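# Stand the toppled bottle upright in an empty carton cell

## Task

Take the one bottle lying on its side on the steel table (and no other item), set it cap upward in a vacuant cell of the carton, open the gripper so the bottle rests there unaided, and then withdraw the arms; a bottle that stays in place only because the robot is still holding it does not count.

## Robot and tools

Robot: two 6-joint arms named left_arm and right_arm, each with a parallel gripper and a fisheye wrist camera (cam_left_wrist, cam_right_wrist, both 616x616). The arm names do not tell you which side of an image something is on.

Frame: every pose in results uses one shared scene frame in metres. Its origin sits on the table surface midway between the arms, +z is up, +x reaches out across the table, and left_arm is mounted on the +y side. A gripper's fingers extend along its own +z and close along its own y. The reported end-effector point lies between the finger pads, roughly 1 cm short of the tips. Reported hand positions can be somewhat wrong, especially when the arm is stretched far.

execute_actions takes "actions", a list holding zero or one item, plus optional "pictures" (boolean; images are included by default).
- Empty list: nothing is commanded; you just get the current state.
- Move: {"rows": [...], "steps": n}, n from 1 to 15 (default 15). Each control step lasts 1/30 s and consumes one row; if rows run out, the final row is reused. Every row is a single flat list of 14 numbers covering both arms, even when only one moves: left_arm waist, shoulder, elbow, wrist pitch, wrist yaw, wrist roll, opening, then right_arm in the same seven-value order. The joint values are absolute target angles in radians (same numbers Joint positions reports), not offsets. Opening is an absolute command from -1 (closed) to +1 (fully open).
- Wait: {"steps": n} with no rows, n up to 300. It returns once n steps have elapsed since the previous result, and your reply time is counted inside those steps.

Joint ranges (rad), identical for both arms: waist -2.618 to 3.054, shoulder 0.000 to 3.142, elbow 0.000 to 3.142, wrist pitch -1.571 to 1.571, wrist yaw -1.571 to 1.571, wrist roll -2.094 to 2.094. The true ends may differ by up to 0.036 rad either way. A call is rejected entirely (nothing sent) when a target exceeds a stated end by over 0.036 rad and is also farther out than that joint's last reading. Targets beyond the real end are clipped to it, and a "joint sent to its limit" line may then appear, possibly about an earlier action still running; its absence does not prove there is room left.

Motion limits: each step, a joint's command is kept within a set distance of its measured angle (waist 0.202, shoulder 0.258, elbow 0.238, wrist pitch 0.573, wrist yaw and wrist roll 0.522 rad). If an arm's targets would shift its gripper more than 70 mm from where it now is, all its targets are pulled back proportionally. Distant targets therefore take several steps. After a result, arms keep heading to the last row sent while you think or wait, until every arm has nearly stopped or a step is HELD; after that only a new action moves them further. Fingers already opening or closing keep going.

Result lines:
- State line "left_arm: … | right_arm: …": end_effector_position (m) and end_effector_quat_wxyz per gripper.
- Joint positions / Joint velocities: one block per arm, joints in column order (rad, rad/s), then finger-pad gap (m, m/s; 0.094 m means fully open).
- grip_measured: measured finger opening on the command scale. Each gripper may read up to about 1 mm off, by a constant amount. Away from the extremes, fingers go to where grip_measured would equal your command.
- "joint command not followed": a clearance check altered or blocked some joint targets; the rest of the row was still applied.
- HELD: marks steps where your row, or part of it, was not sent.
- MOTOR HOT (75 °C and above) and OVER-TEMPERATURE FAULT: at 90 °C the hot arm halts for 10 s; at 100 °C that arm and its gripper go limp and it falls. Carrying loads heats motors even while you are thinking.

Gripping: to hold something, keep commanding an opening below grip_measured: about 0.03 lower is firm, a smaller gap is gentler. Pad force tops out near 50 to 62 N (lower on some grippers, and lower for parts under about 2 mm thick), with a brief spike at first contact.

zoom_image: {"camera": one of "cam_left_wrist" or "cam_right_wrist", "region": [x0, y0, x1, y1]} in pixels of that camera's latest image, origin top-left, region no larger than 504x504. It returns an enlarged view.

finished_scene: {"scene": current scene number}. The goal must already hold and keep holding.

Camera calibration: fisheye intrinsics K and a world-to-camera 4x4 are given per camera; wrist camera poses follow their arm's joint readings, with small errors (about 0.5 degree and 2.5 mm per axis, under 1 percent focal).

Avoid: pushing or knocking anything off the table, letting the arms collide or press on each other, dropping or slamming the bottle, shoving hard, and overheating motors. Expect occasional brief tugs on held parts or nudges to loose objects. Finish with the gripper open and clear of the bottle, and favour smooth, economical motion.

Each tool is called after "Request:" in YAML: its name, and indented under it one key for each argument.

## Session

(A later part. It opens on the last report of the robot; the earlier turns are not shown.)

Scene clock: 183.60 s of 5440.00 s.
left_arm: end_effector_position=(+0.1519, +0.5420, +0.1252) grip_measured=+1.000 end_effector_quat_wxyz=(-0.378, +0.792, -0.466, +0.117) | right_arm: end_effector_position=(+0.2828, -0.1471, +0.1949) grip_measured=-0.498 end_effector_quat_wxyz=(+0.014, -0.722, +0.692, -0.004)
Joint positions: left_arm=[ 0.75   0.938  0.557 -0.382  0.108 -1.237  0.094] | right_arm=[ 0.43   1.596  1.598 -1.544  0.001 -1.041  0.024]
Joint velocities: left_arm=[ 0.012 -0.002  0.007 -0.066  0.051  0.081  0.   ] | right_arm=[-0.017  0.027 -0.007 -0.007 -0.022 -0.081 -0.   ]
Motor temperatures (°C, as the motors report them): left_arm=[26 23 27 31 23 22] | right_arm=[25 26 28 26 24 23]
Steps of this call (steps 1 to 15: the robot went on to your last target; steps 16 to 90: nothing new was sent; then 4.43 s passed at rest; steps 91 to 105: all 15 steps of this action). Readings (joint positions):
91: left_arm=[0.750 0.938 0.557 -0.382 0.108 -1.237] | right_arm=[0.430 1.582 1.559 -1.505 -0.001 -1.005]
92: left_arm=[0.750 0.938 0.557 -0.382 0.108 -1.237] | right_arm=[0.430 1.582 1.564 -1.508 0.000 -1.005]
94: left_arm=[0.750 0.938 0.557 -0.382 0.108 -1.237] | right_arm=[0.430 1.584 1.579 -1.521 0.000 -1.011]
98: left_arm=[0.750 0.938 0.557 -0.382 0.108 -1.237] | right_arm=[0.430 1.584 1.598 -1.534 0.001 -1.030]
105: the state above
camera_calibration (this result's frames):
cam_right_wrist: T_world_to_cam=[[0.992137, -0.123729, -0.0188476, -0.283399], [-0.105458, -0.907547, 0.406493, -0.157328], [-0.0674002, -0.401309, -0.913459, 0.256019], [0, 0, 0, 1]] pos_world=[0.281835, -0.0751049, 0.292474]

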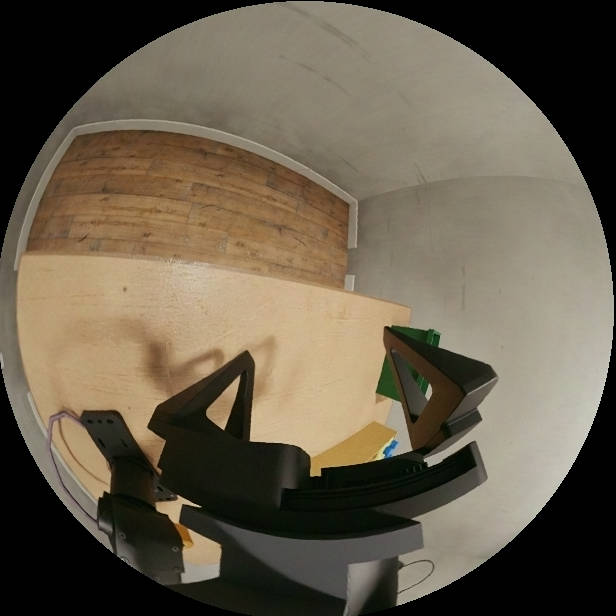

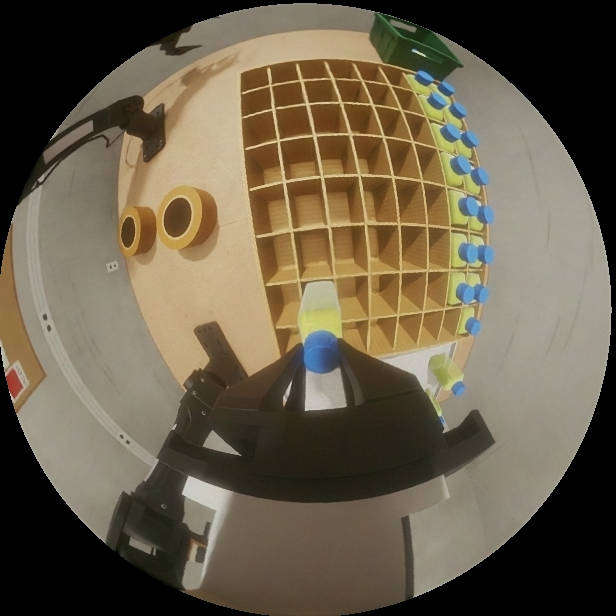

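Request:
execute_actions:
  actions:
    - {"rows":[[0.75,0.938,0.557,-0.382,0.108,-1.237,1,0.42,1.6,1.595,-1.54,0,-1.05,-0.55],[0.75,0.938,0.557,-0.382,0.108,-1.237,1,0.42,1.6,1.59,-1.535,0,-1.05,-0.55],[0.75,0.938,0.557,-0.382,0.108,-1.237,1,0.42,1.6,1.585,-1.53,0,-1.05,-0.55],[0.75,0.938,0.557,-0.382,0.108,-1.237,1,0.42,1.6,1.58,-1.528,0,-1.05,-0.55],[0.75,0.938,0.557,-0.382,0.108,-1.237,1,0.42,1.6,1.575,-1.524,0,-1.05,-0.55],[0.75,0.938,0.557,-0.382,0.108,-1.237,1,0.42,1.6,1.57,-1.52,0,-1.05,-0.55],[0.75,0.938,0.557,-0.382,0.108,-1.237,1,0.42,1.6,1.565,-1.516,0,-1.05,-0.55],[0.75,0.938,0.557,-0.382,0.108,-1.237,1,0.42,1.6,1.56,-1.512,0,-1.05,-0.55],[0.75,0.938,0.557,-0.382,0.108,-1.237,1,0.42,1.6,1.555,-1.508,0,-1.05,-0.55],[0.75,0.938,0.557,-0.382,0.108,-1.237,1,0.42,1.6,1.55,-1.504,0,-1.05,-0.55],[0.75,0.938,0.557,-0.382,0.108,-1.237,1,0.42,1.6,1.545,-1.504,0,-1.05,-0.55]]}

Request:
zoom_image:
  camera: "cam_right_wrist"
  region: [220,190,420,390]

Scene clock: 191.33 s of 5440.00 s.
left_arm: end_effector_position=(+0.1519, +0.5420, +0.1252) grip_measured=+1.000 end_effector_quat_wxyz=(-0.378, +0.792, -0.466, +0.117) | right_arm: end_effector_position=(+0.2803, -0.1487, +0.1826) grip_measured=-0.498 end_effector_quat_wxyz=(+0.003, -0.723, +0.691, -0.001)
Joint positions: left_arm=[ 0.75   0.938  0.557 -0.382  0.108 -1.237  0.094] | right_arm=[ 0.43   1.596  1.55  -1.518  0.001 -1.044  0.024]
Joint velocities: left_arm=[-0.012 -0.012 -0.007 -0.037 -0.007  0.051  0.   ] | right_arm=[ 0.007 -0.022 -0.002  0.007 -0.007 -0.022  0.001]
Motor temperatures (°C, as the motors report them): left_arm=[26 23 27 31 23 22] | right_arm=[25 27 28 26 24 23]
Steps of this call (steps 1 to 15: the robot went on to your last target; steps 16 to 90: nothing new was sent; then 4.23 s passed at rest; steps 91 to 105: all 15 steps of this action). Readings (joint positions):
91: left_arm=[0.750 0.938 0.557 -0.382 0.108 -1.237] | right_arm=[0.430 1.596 1.598 -1.545 0.001 -1.044]
92: left_arm=[0.750 0.938 0.557 -0.382 0.108 -1.237] | right_arm=[0.430 1.596 1.598 -1.545 0.001 -1.044]
94: left_arm=[0.750 0.938 0.557 -0.382 0.108 -1.237] | right_arm=[0.430 1.596 1.596 -1.542 0.001 -1.044]
98: left_arm=[0.750 0.938 0.557 -0.382 0.108 -1.237] | right_arm=[0.430 1.596 1.575 -1.531 0.001 -1.044]
105: the state above
camera_calibration (this result's frames):
cam_right_wrist: T_world_to_cam=[[0.991921, -0.121431, -0.0366931, -0.277668], [-0.0949638, -0.902596, 0.419883, -0.158749], [-0.084106, -0.413006, -0.906836, 0.24577], [0, 0, 0, 1]] pos_world=[0.28102, -0.0754989, 0.279341]

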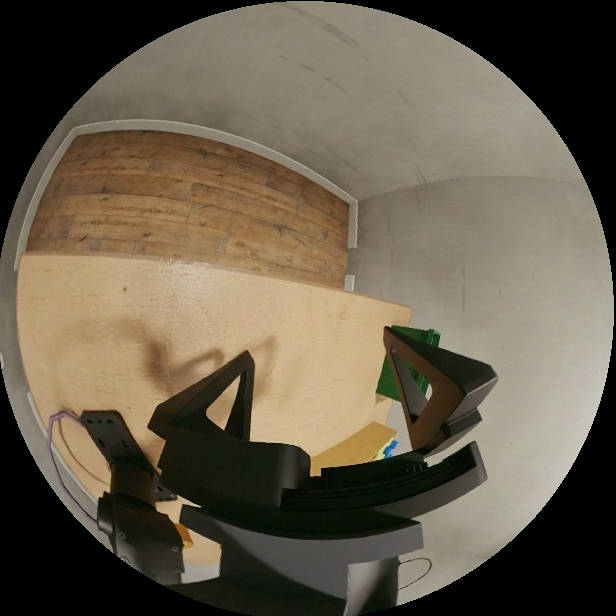

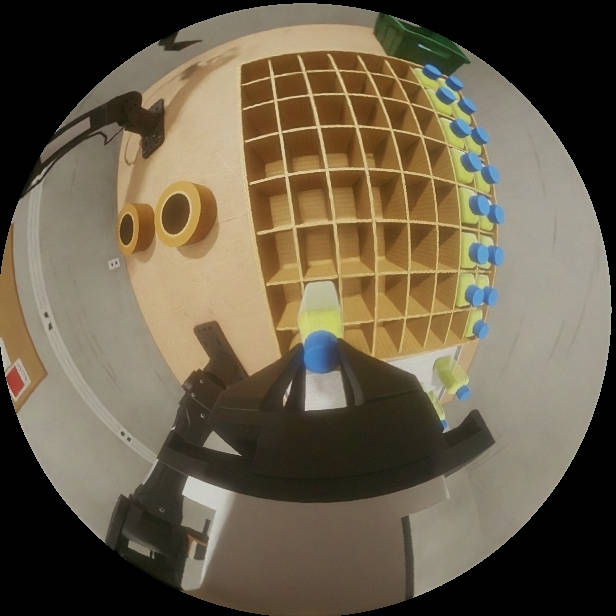

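Region (220, 190, 420, 390) of cam_right_wrist's 616x616 image, scaled by 2.520, with more detail than that image has.

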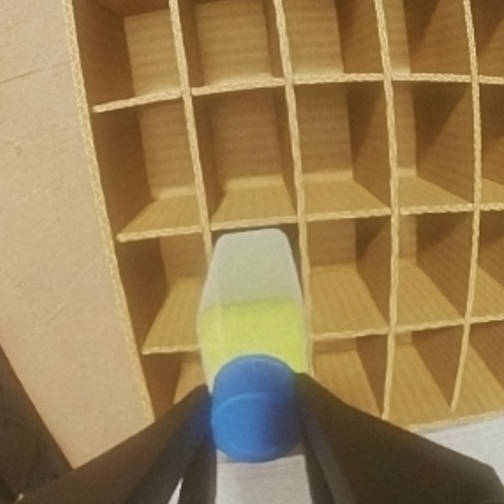

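Request:
execute_actions:
  actions:
    - {"rows":[[0.75,0.938,0.557,-0.382,0.108,-1.237,1,0.42,1.6,1.535,-1.48,0,-1.05,-0.55],[0.75,0.938,0.557,-0.382,0.108,-1.237,1,0.42,1.6,1.525,-1.47,0,-1.05,-0.55],[0.75,0.938,0.557,-0.382,0.108,-1.237,1,0.42,1.6,1.515,-1.46,0,-1.05,-0.55],[0.75,0.938,0.557,-0.382,0.108,-1.237,1,0.42,1.6,1.505,-1.45,0,-1.05,-0.55],[0.75,0.938,0.557,-0.382,0.108,-1.237,1,0.42,1.6,1.495,-1.44,0,-1.05,-0.55],[0.75,0.938,0.557,-0.382,0.108,-1.237,1,0.42,1.6,1.485,-1.43,0,-1.05,-0.55],[0.75,0.938,0.557,-0.382,0.108,-1.237,1,0.42,1.6,1.475,-1.42,0,-1.05,-0.55],[0.75,0.938,0.557,-0.382,0.108,-1.237,1,0.42,1.6,1.465,-1.41,0,-1.05,-0.55],[0.75,0.938,0.557,-0.382,0.108,-1.237,1,0.42,1.6,1.455,-1.4,0,-1.05,-0.55],[0.75,0.938,0.557,-0.382,0.108,-1.237,1,0.42,1.6,1.445,-1.39,0,-1.05,-0.55],[0.75,0.938,0.557,-0.382,0.108,-1.237,1,0.42,1.6,1.435,-1.38,0,-1.05,-0.55],[0.75,0.938,0.557,-0.382,0.108,-1.237,1,0.42,1.6,1.425,-1.37,0,-1.05,-0.55],[0.75,0.938,0.557,-0.382,0.108,-1.237,1,0.42,1.6,1.415,-1.36,0,-1.05,-0.55],[0.75,0.938,0.557,-0.382,0.108,-1.237,1,0.42,1.6,1.405,-1.36,0,-1.05,-0.55],[0.75,0.938,0.557,-0.382,0.108,-1.237,1,0.42,1.6,1.395,-1.36,0,-1.05,-0.55]]}

Scene clock: 199.70 s of 5440.00 s.
left_arm: end_effector_position=(+0.1519, +0.5420, +0.1252) grip_measured=+1.000 end_effector_quat_wxyz=(-0.378, +0.792, -0.466, +0.117) | right_arm: end_effector_position=(+0.2825, -0.1473, +0.1494) grip_measured=-0.498 end_effector_quat_wxyz=(-0.000, -0.723, +0.691, -0.001)
Joint positions: left_arm=[ 0.75   0.938  0.557 -0.382  0.108 -1.237  0.094] | right_arm=[ 0.43   1.596  1.417 -1.392  0.001 -1.044  0.024]
Joint velocities: left_arm=[-0.002 -0.002 -0.007 -0.051 -0.007 -0.037  0.   ] | right_arm=[ 0.002 -0.012 -0.286  0.242  0.007 -0.007  0.001]
Motor temperatures (°C, as the motors report them): left_arm=[26 23 27 31 23 22] | right_arm=[25 27 28 26 24 23]
Steps of this call (steps 1 to 15: the robot went on to your last target; steps 16 to 90: nothing new was sent; then 4.87 s passed at rest; steps 91 to 105: all 15 steps of this action). Readings (joint positions):
91: left_arm=[0.750 0.938 0.557 -0.382 0.108 -1.237] | right_arm=[0.430 1.596 1.548 -1.510 0.001 -1.044]
92: left_arm=[0.750 0.938 0.557 -0.382 0.108 -1.237] | right_arm=[0.430 1.596 1.545 -1.504 0.001 -1.044]
94: left_arm=[0.750 0.938 0.557 -0.382 0.108 -1.237] | right_arm=[0.430 1.596 1.529 -1.488 0.001 -1.044]
98: left_arm=[0.750 0.938 0.557 -0.382 0.108 -1.237] | right_arm=[0.430 1.596 1.487 -1.454 0.001 -1.044]
105: the state above
camera_calibration (this result's frames):
cam_right_wrist: T_world_to_cam=[[0.991708, -0.121569, -0.0416767, -0.280126], [-0.0926635, -0.901117, 0.423558, -0.144296], [-0.089047, -0.416184, -0.90491, 0.217084], [0, 0, 0, 1]] pos_world=[0.283763, -0.0737351, 0.245884]

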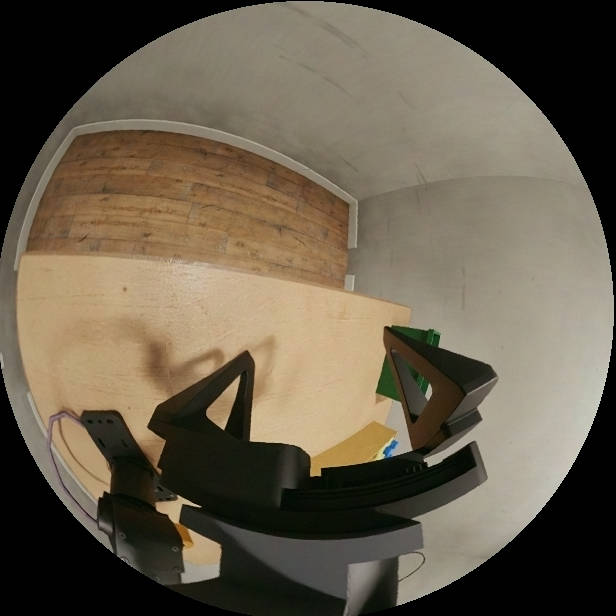

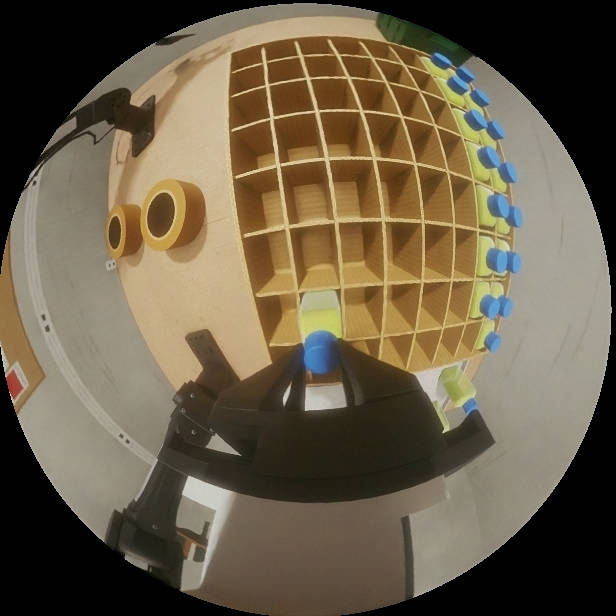

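Request:
execute_actions:
  actions:
    - {"rows":[[0.75,0.938,0.557,-0.382,0.108,-1.237,1,0.42,1.6,1.382,-1.34,0,-1.05,-0.55],[0.75,0.938,0.557,-0.382,0.108,-1.237,1,0.42,1.6,1.368,-1.325,0,-1.05,-0.55],[0.75,0.938,0.557,-0.382,0.108,-1.237,1,0.42,1.6,1.354,-1.31,0,-1.05,-0.55],[0.75,0.938,0.557,-0.382,0.108,-1.237,1,0.42,1.6,1.34,-1.295,0,-1.05,-0.55],[0.75,0.938,0.557,-0.382,0.108,-1.237,1,0.42,1.6,1.326,-1.28,0,-1.05,-0.55],[0.75,0.938,0.557,-0.382,0.108,-1.237,1,0.42,1.6,1.312,-1.265,0,-1.05,-0.55],[0.75,0.938,0.557,-0.382,0.108,-1.237,1,0.42,1.6,1.3,-1.25,0,-1.05,-0.55],[0.75,0.938,0.557,-0.382,0.108,-1.237,1,0.42,1.6,1.29,-1.24,0,-1.05,-0.55],[0.75,0.938,0.557,-0.382,0.108,-1.237,1,0.42,1.6,1.28,-1.23,0,-1.05,-0.55],[0.75,0.938,0.557,-0.382,0.108,-1.237,1,0.42,1.6,1.27,-1.225,0,-1.05,-0.55],[0.75,0.938,0.557,-0.382,0.108,-1.237,1,0.42,1.6,1.26,-1.22,0,-1.05,-0.55],[0.75,0.938,0.557,-0.382,0.108,-1.237,1,0.42,1.6,1.25,-1.22,0,-1.05,-0.55],[0.75,0.938,0.557,-0.382,0.108,-1.237,1,0.42,1.6,1.245,-1.22,0,-1.05,-0.55]]}

Scene clock: 206.03 s of 5440.00 s.
left_arm: end_effector_position=(+0.1519, +0.5420, +0.1252) grip_measured=+1.000 end_effector_quat_wxyz=(-0.378, +0.792, -0.466, +0.117) | right_arm: end_effector_position=(+0.2824, -0.1474, +0.1115) grip_measured=-0.498 end_effector_quat_wxyz=(+0.001, -0.723, +0.691, -0.001)
Joint positions: left_arm=[ 0.75   0.938  0.557 -0.382  0.108 -1.237  0.094] | right_arm=[ 0.43   1.596  1.266 -1.239  0.001 -1.044  0.024]
Joint velocities: left_arm=[ 0.012 -0.002  0.002 -0.037 -0.007 -0.037  0.   ] | right_arm=[ 0.002 -0.002 -0.002  0.007  0.037 -0.007  0.   ]
Motor temperatures (°C, as the motors report them): left_arm=[26 23 27 31 23 22] | right_arm=[25 27 28 26 24 23]
Steps of this call (steps 1 to 30: the robot went on to your last target; steps 31 to 90: nothing new was sent; then 2.83 s passed at rest; steps 91 to 105: all 15 steps of this action). Readings (joint positions):
91: left_arm=[0.750 0.938 0.557 -0.382 0.108 -1.237] | right_arm=[0.430 1.596 1.397 -1.365 0.001 -1.044]
92: left_arm=[0.750 0.938 0.557 -0.382 0.108 -1.237] | right_arm=[0.430 1.596 1.392 -1.360 0.001 -1.044]
94: left_arm=[0.750 0.938 0.557 -0.382 0.108 -1.237] | right_arm=[0.430 1.596 1.372 -1.340 0.001 -1.044]
98: left_arm=[0.750 0.938 0.557 -0.382 0.108 -1.237] | right_arm=[0.430 1.596 1.314 -1.295 0.001 -1.044]
105: the state above
camera_calibration (this result's frames):
cam_right_wrist: T_world_to_cam=[[0.99176, -0.121535, -0.0405043, -0.281719], [-0.0932065, -0.901466, 0.422695, -0.128112], [-0.0878854, -0.415437, -0.905366, 0.182508], [0, 0, 0, 1]] pos_world=[0.283497, -0.0739065, 0.207978]

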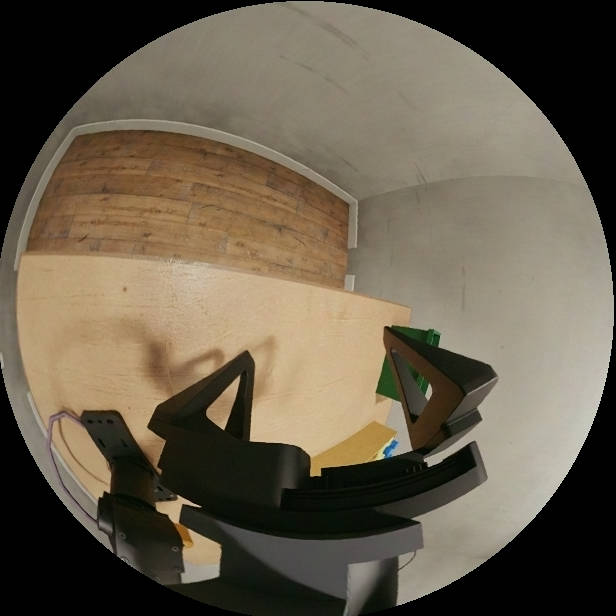

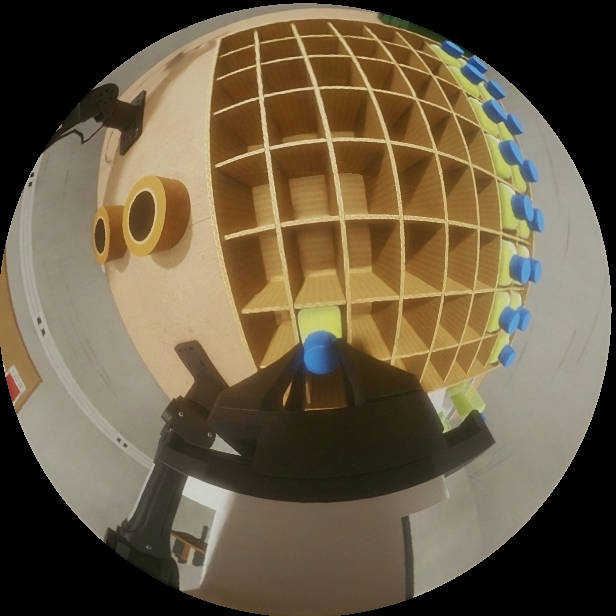

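Seated. Release and retreat.

Request:
execute_actions:
  actions:
    - {"rows":[[0.75,0.938,0.557,-0.382,0.108,-1.237,1,0.43,1.596,1.275,-1.24,0,-1.05,-0.4],[0.75,0.938,0.557,-0.382,0.108,-1.237,1,0.43,1.596,1.275,-1.24,0,-1.05,0],[0.75,0.938,0.557,-0.382,0.108,-1.237,1,0.43,1.596,1.275,-1.24,0,-1.05,0.3],[0.75,0.938,0.557,-0.382,0.108,-1.237,1,0.43,1.596,1.275,-1.24,0,-1.05,0.3],[0.75,0.938,0.557,-0.382,0.108,-1.237,1,0.43,1.596,1.275,-1.24,0,-1.05,0.3],[0.75,0.938,0.557,-0.382,0.108,-1.237,1,0.43,1.596,1.3,-1.28,0,-1.05,0.3],[0.75,0.938,0.557,-0.382,0.108,-1.237,1,0.43,1.59,1.33,-1.32,0,-1.05,0.3],[0.75,0.938,0.557,-0.382,0.108,-1.237,1,0.43,1.58,1.36,-1.36,0,-1.05,0.3],[0.75,0.938,0.557,-0.382,0.108,-1.237,1,0.43,1.57,1.39,-1.4,0,-1.05,0.3],[0.75,0.938,0.557,-0.382,0.108,-1.237,1,0.43,1.55,1.42,-1.44,0,-1.05,0.3],[0.75,0.938,0.557,-0.382,0.108,-1.237,1,0.43,1.52,1.44,-1.46,0,-1.05,0.3],[0.75,0.938,0.557,-0.382,0.108,-1.237,1,0.43,1.48,1.45,-1.46,0,-1.05,0.3],[0.75,0.938,0.557,-0.382,0.108,-1.237,1,0.43,1.43,1.45,-1.46,0,-1.05,0.3],[0.75,0.938,0.557,-0.382,0.108,-1.237,1,0.43,1.37,1.45,-1.46,0,-1.05,0.3],[0.75,0.938,0.557,-0.382,0.108,-1.237,1,0.43,1.3,1.45,-1.46,0,-1.05,0.3]]}
  pictures: false

Request:
execute_actions:
  actions:
    - {"rows":[[0.75,0.938,0.557,-0.382,0.108,-1.237,1,0.35,1.24,1.4,-1.46,0,-1.05,0.3],[0.75,0.938,0.557,-0.382,0.108,-1.237,1,0.3,1.18,1.36,-1.46,0,-1.05,0.3],[0.75,0.938,0.557,-0.382,0.108,-1.237,1,0.25,1.12,1.32,-1.46,0,-1.05,0.3],[0.75,0.938,0.557,-0.382,0.108,-1.237,1,0.2,1.05,1.28,-1.46,0,-1.05,0.3]]}

Scene clock: 216.33 s of 5440.00 s.
left_arm: end_effector_position=(+0.1519, +0.5420, +0.1252) grip_measured=+1.000 end_effector_quat_wxyz=(-0.378, +0.792, -0.466, +0.117) | right_arm: end_effector_position=(+0.2780, -0.1502, +0.1861) grip_measured=+0.297 end_effector_quat_wxyz=(+0.074, -0.720, +0.689, -0.018)
Joint positions: left_arm=[ 0.75   0.938  0.557 -0.382  0.108 -1.237  0.094] | right_arm=[ 0.43   1.45   1.414 -1.382  0.001 -1.044  0.061]
Joint velocities: left_arm=[ 0.022  0.007 -0.007  0.022 -0.051 -0.081  0.   ] | right_arm=[-0.007 -1.585  0.027 -0.11  -0.051 -0.007 -0.001]
Motor temperatures (°C, as the motors report them): left_arm=[26 23 27 31 23 22] | right_arm=[25 27 28 26 24 23]
Steps of this call (steps 1 to 15: the robot went on to your last target; steps 16 to 90: nothing new was sent; then 6.80 s passed at rest; steps 91 to 105: all 15 steps of this action). Readings (joint positions):
91: left_arm=[0.750 0.938 0.557 -0.382 0.108 -1.237] | right_arm=[0.430 1.596 1.266 -1.240 0.001 -1.044]
92: left_arm=[0.750 0.938 0.557 -0.382 0.108 -1.237] | right_arm=[0.430 1.596 1.266 -1.240 0.001 -1.044]
94: left_arm=[0.750 0.938 0.557 -0.382 0.108 -1.237] | right_arm=[0.430 1.596 1.266 -1.240 0.001 -1.044]
98: left_arm=[0.750 0.938 0.557 -0.382 0.108 -1.237] | right_arm=[0.430 1.596 1.286 -1.275 0.001 -1.044]
105: the state above

Scene clock: 216.83 s of 5440.00 s.
left_arm: end_effector_position=(+0.1519, +0.5420, +0.1252) grip_measured=+1.000 end_effector_quat_wxyz=(-0.378, +0.792, -0.466, +0.117) | right_arm: end_effector_position=(+0.2343, -0.2321, +0.2310) grip_measured=+0.297 end_effector_quat_wxyz=(+0.165, -0.630, +0.756, -0.064)
Joint positions: left_arm=[ 0.75   0.938  0.557 -0.382  0.108 -1.237  0.094] | right_arm=[ 0.205  1.043  1.286 -1.458  0.008 -1.045  0.061]
Joint velocities: left_arm=[-0.007 -0.007  0.012 -0.007 -0.051 -0.007  0.   ] | right_arm=[ 0.007 -0.007 -0.027 -0.051 -0.037 -0.037 -0.001]
Motor temperatures (°C, as the motors report them): left_arm=[26 23 27 31 23 22] | right_arm=[25 27 28 26 24 23]
Steps of this call (steps 1 to 15: all 15 steps of this action). Readings (joint positions):
1: left_arm=[0.750 0.938 0.557 -0.382 0.108 -1.237] | right_arm=[0.421 1.389 1.413 -1.387 -0.002 -1.044]
2: left_arm=[0.750 0.938 0.557 -0.382 0.108 -1.237] | right_arm=[0.395 1.321 1.406 -1.390 -0.006 -1.045]
4: left_arm=[0.750 0.938 0.557 -0.382 0.108 -1.237] | right_arm=[0.295 1.173 1.365 -1.393 -0.005 -1.045]
8: left_arm=[0.750 0.938 0.557 -0.382 0.108 -1.237] | right_arm=[0.205 1.026 1.315 -1.454 0.009 -1.045]
15: the state above
camera_calibration (this result's frames):
cam_right_wrist: T_world_to_cam=[[0.907089, -0.350294, 0.233419, -0.336024], [-0.398097, -0.894077, 0.205291, -0.13609], [0.136782, -0.279141, -0.950458, 0.240733], [0, 0, 0, 1]] pos_world=[0.217699, -0.172184, 0.335179]

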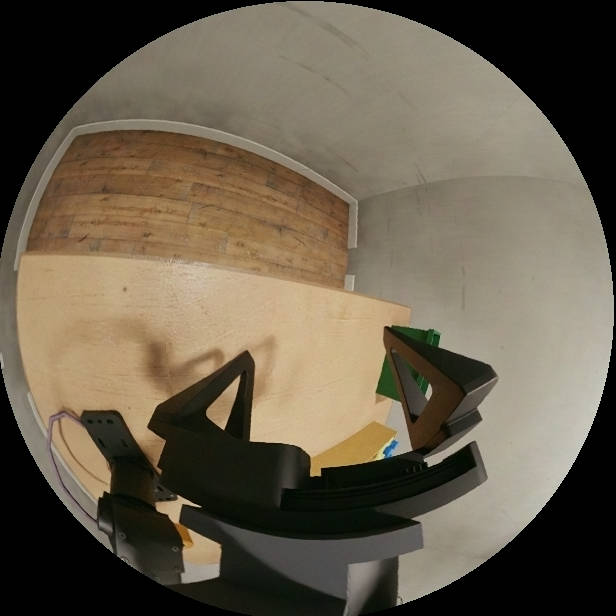

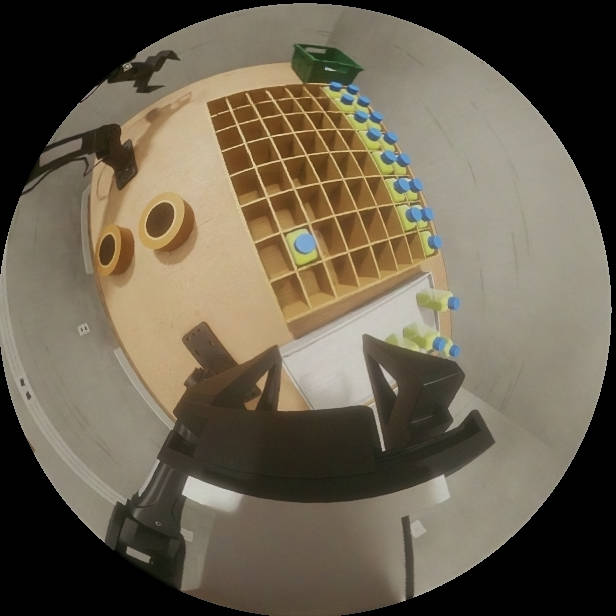

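Request:
finished_scene:
  scene: 1

The scene is finished: the task was done.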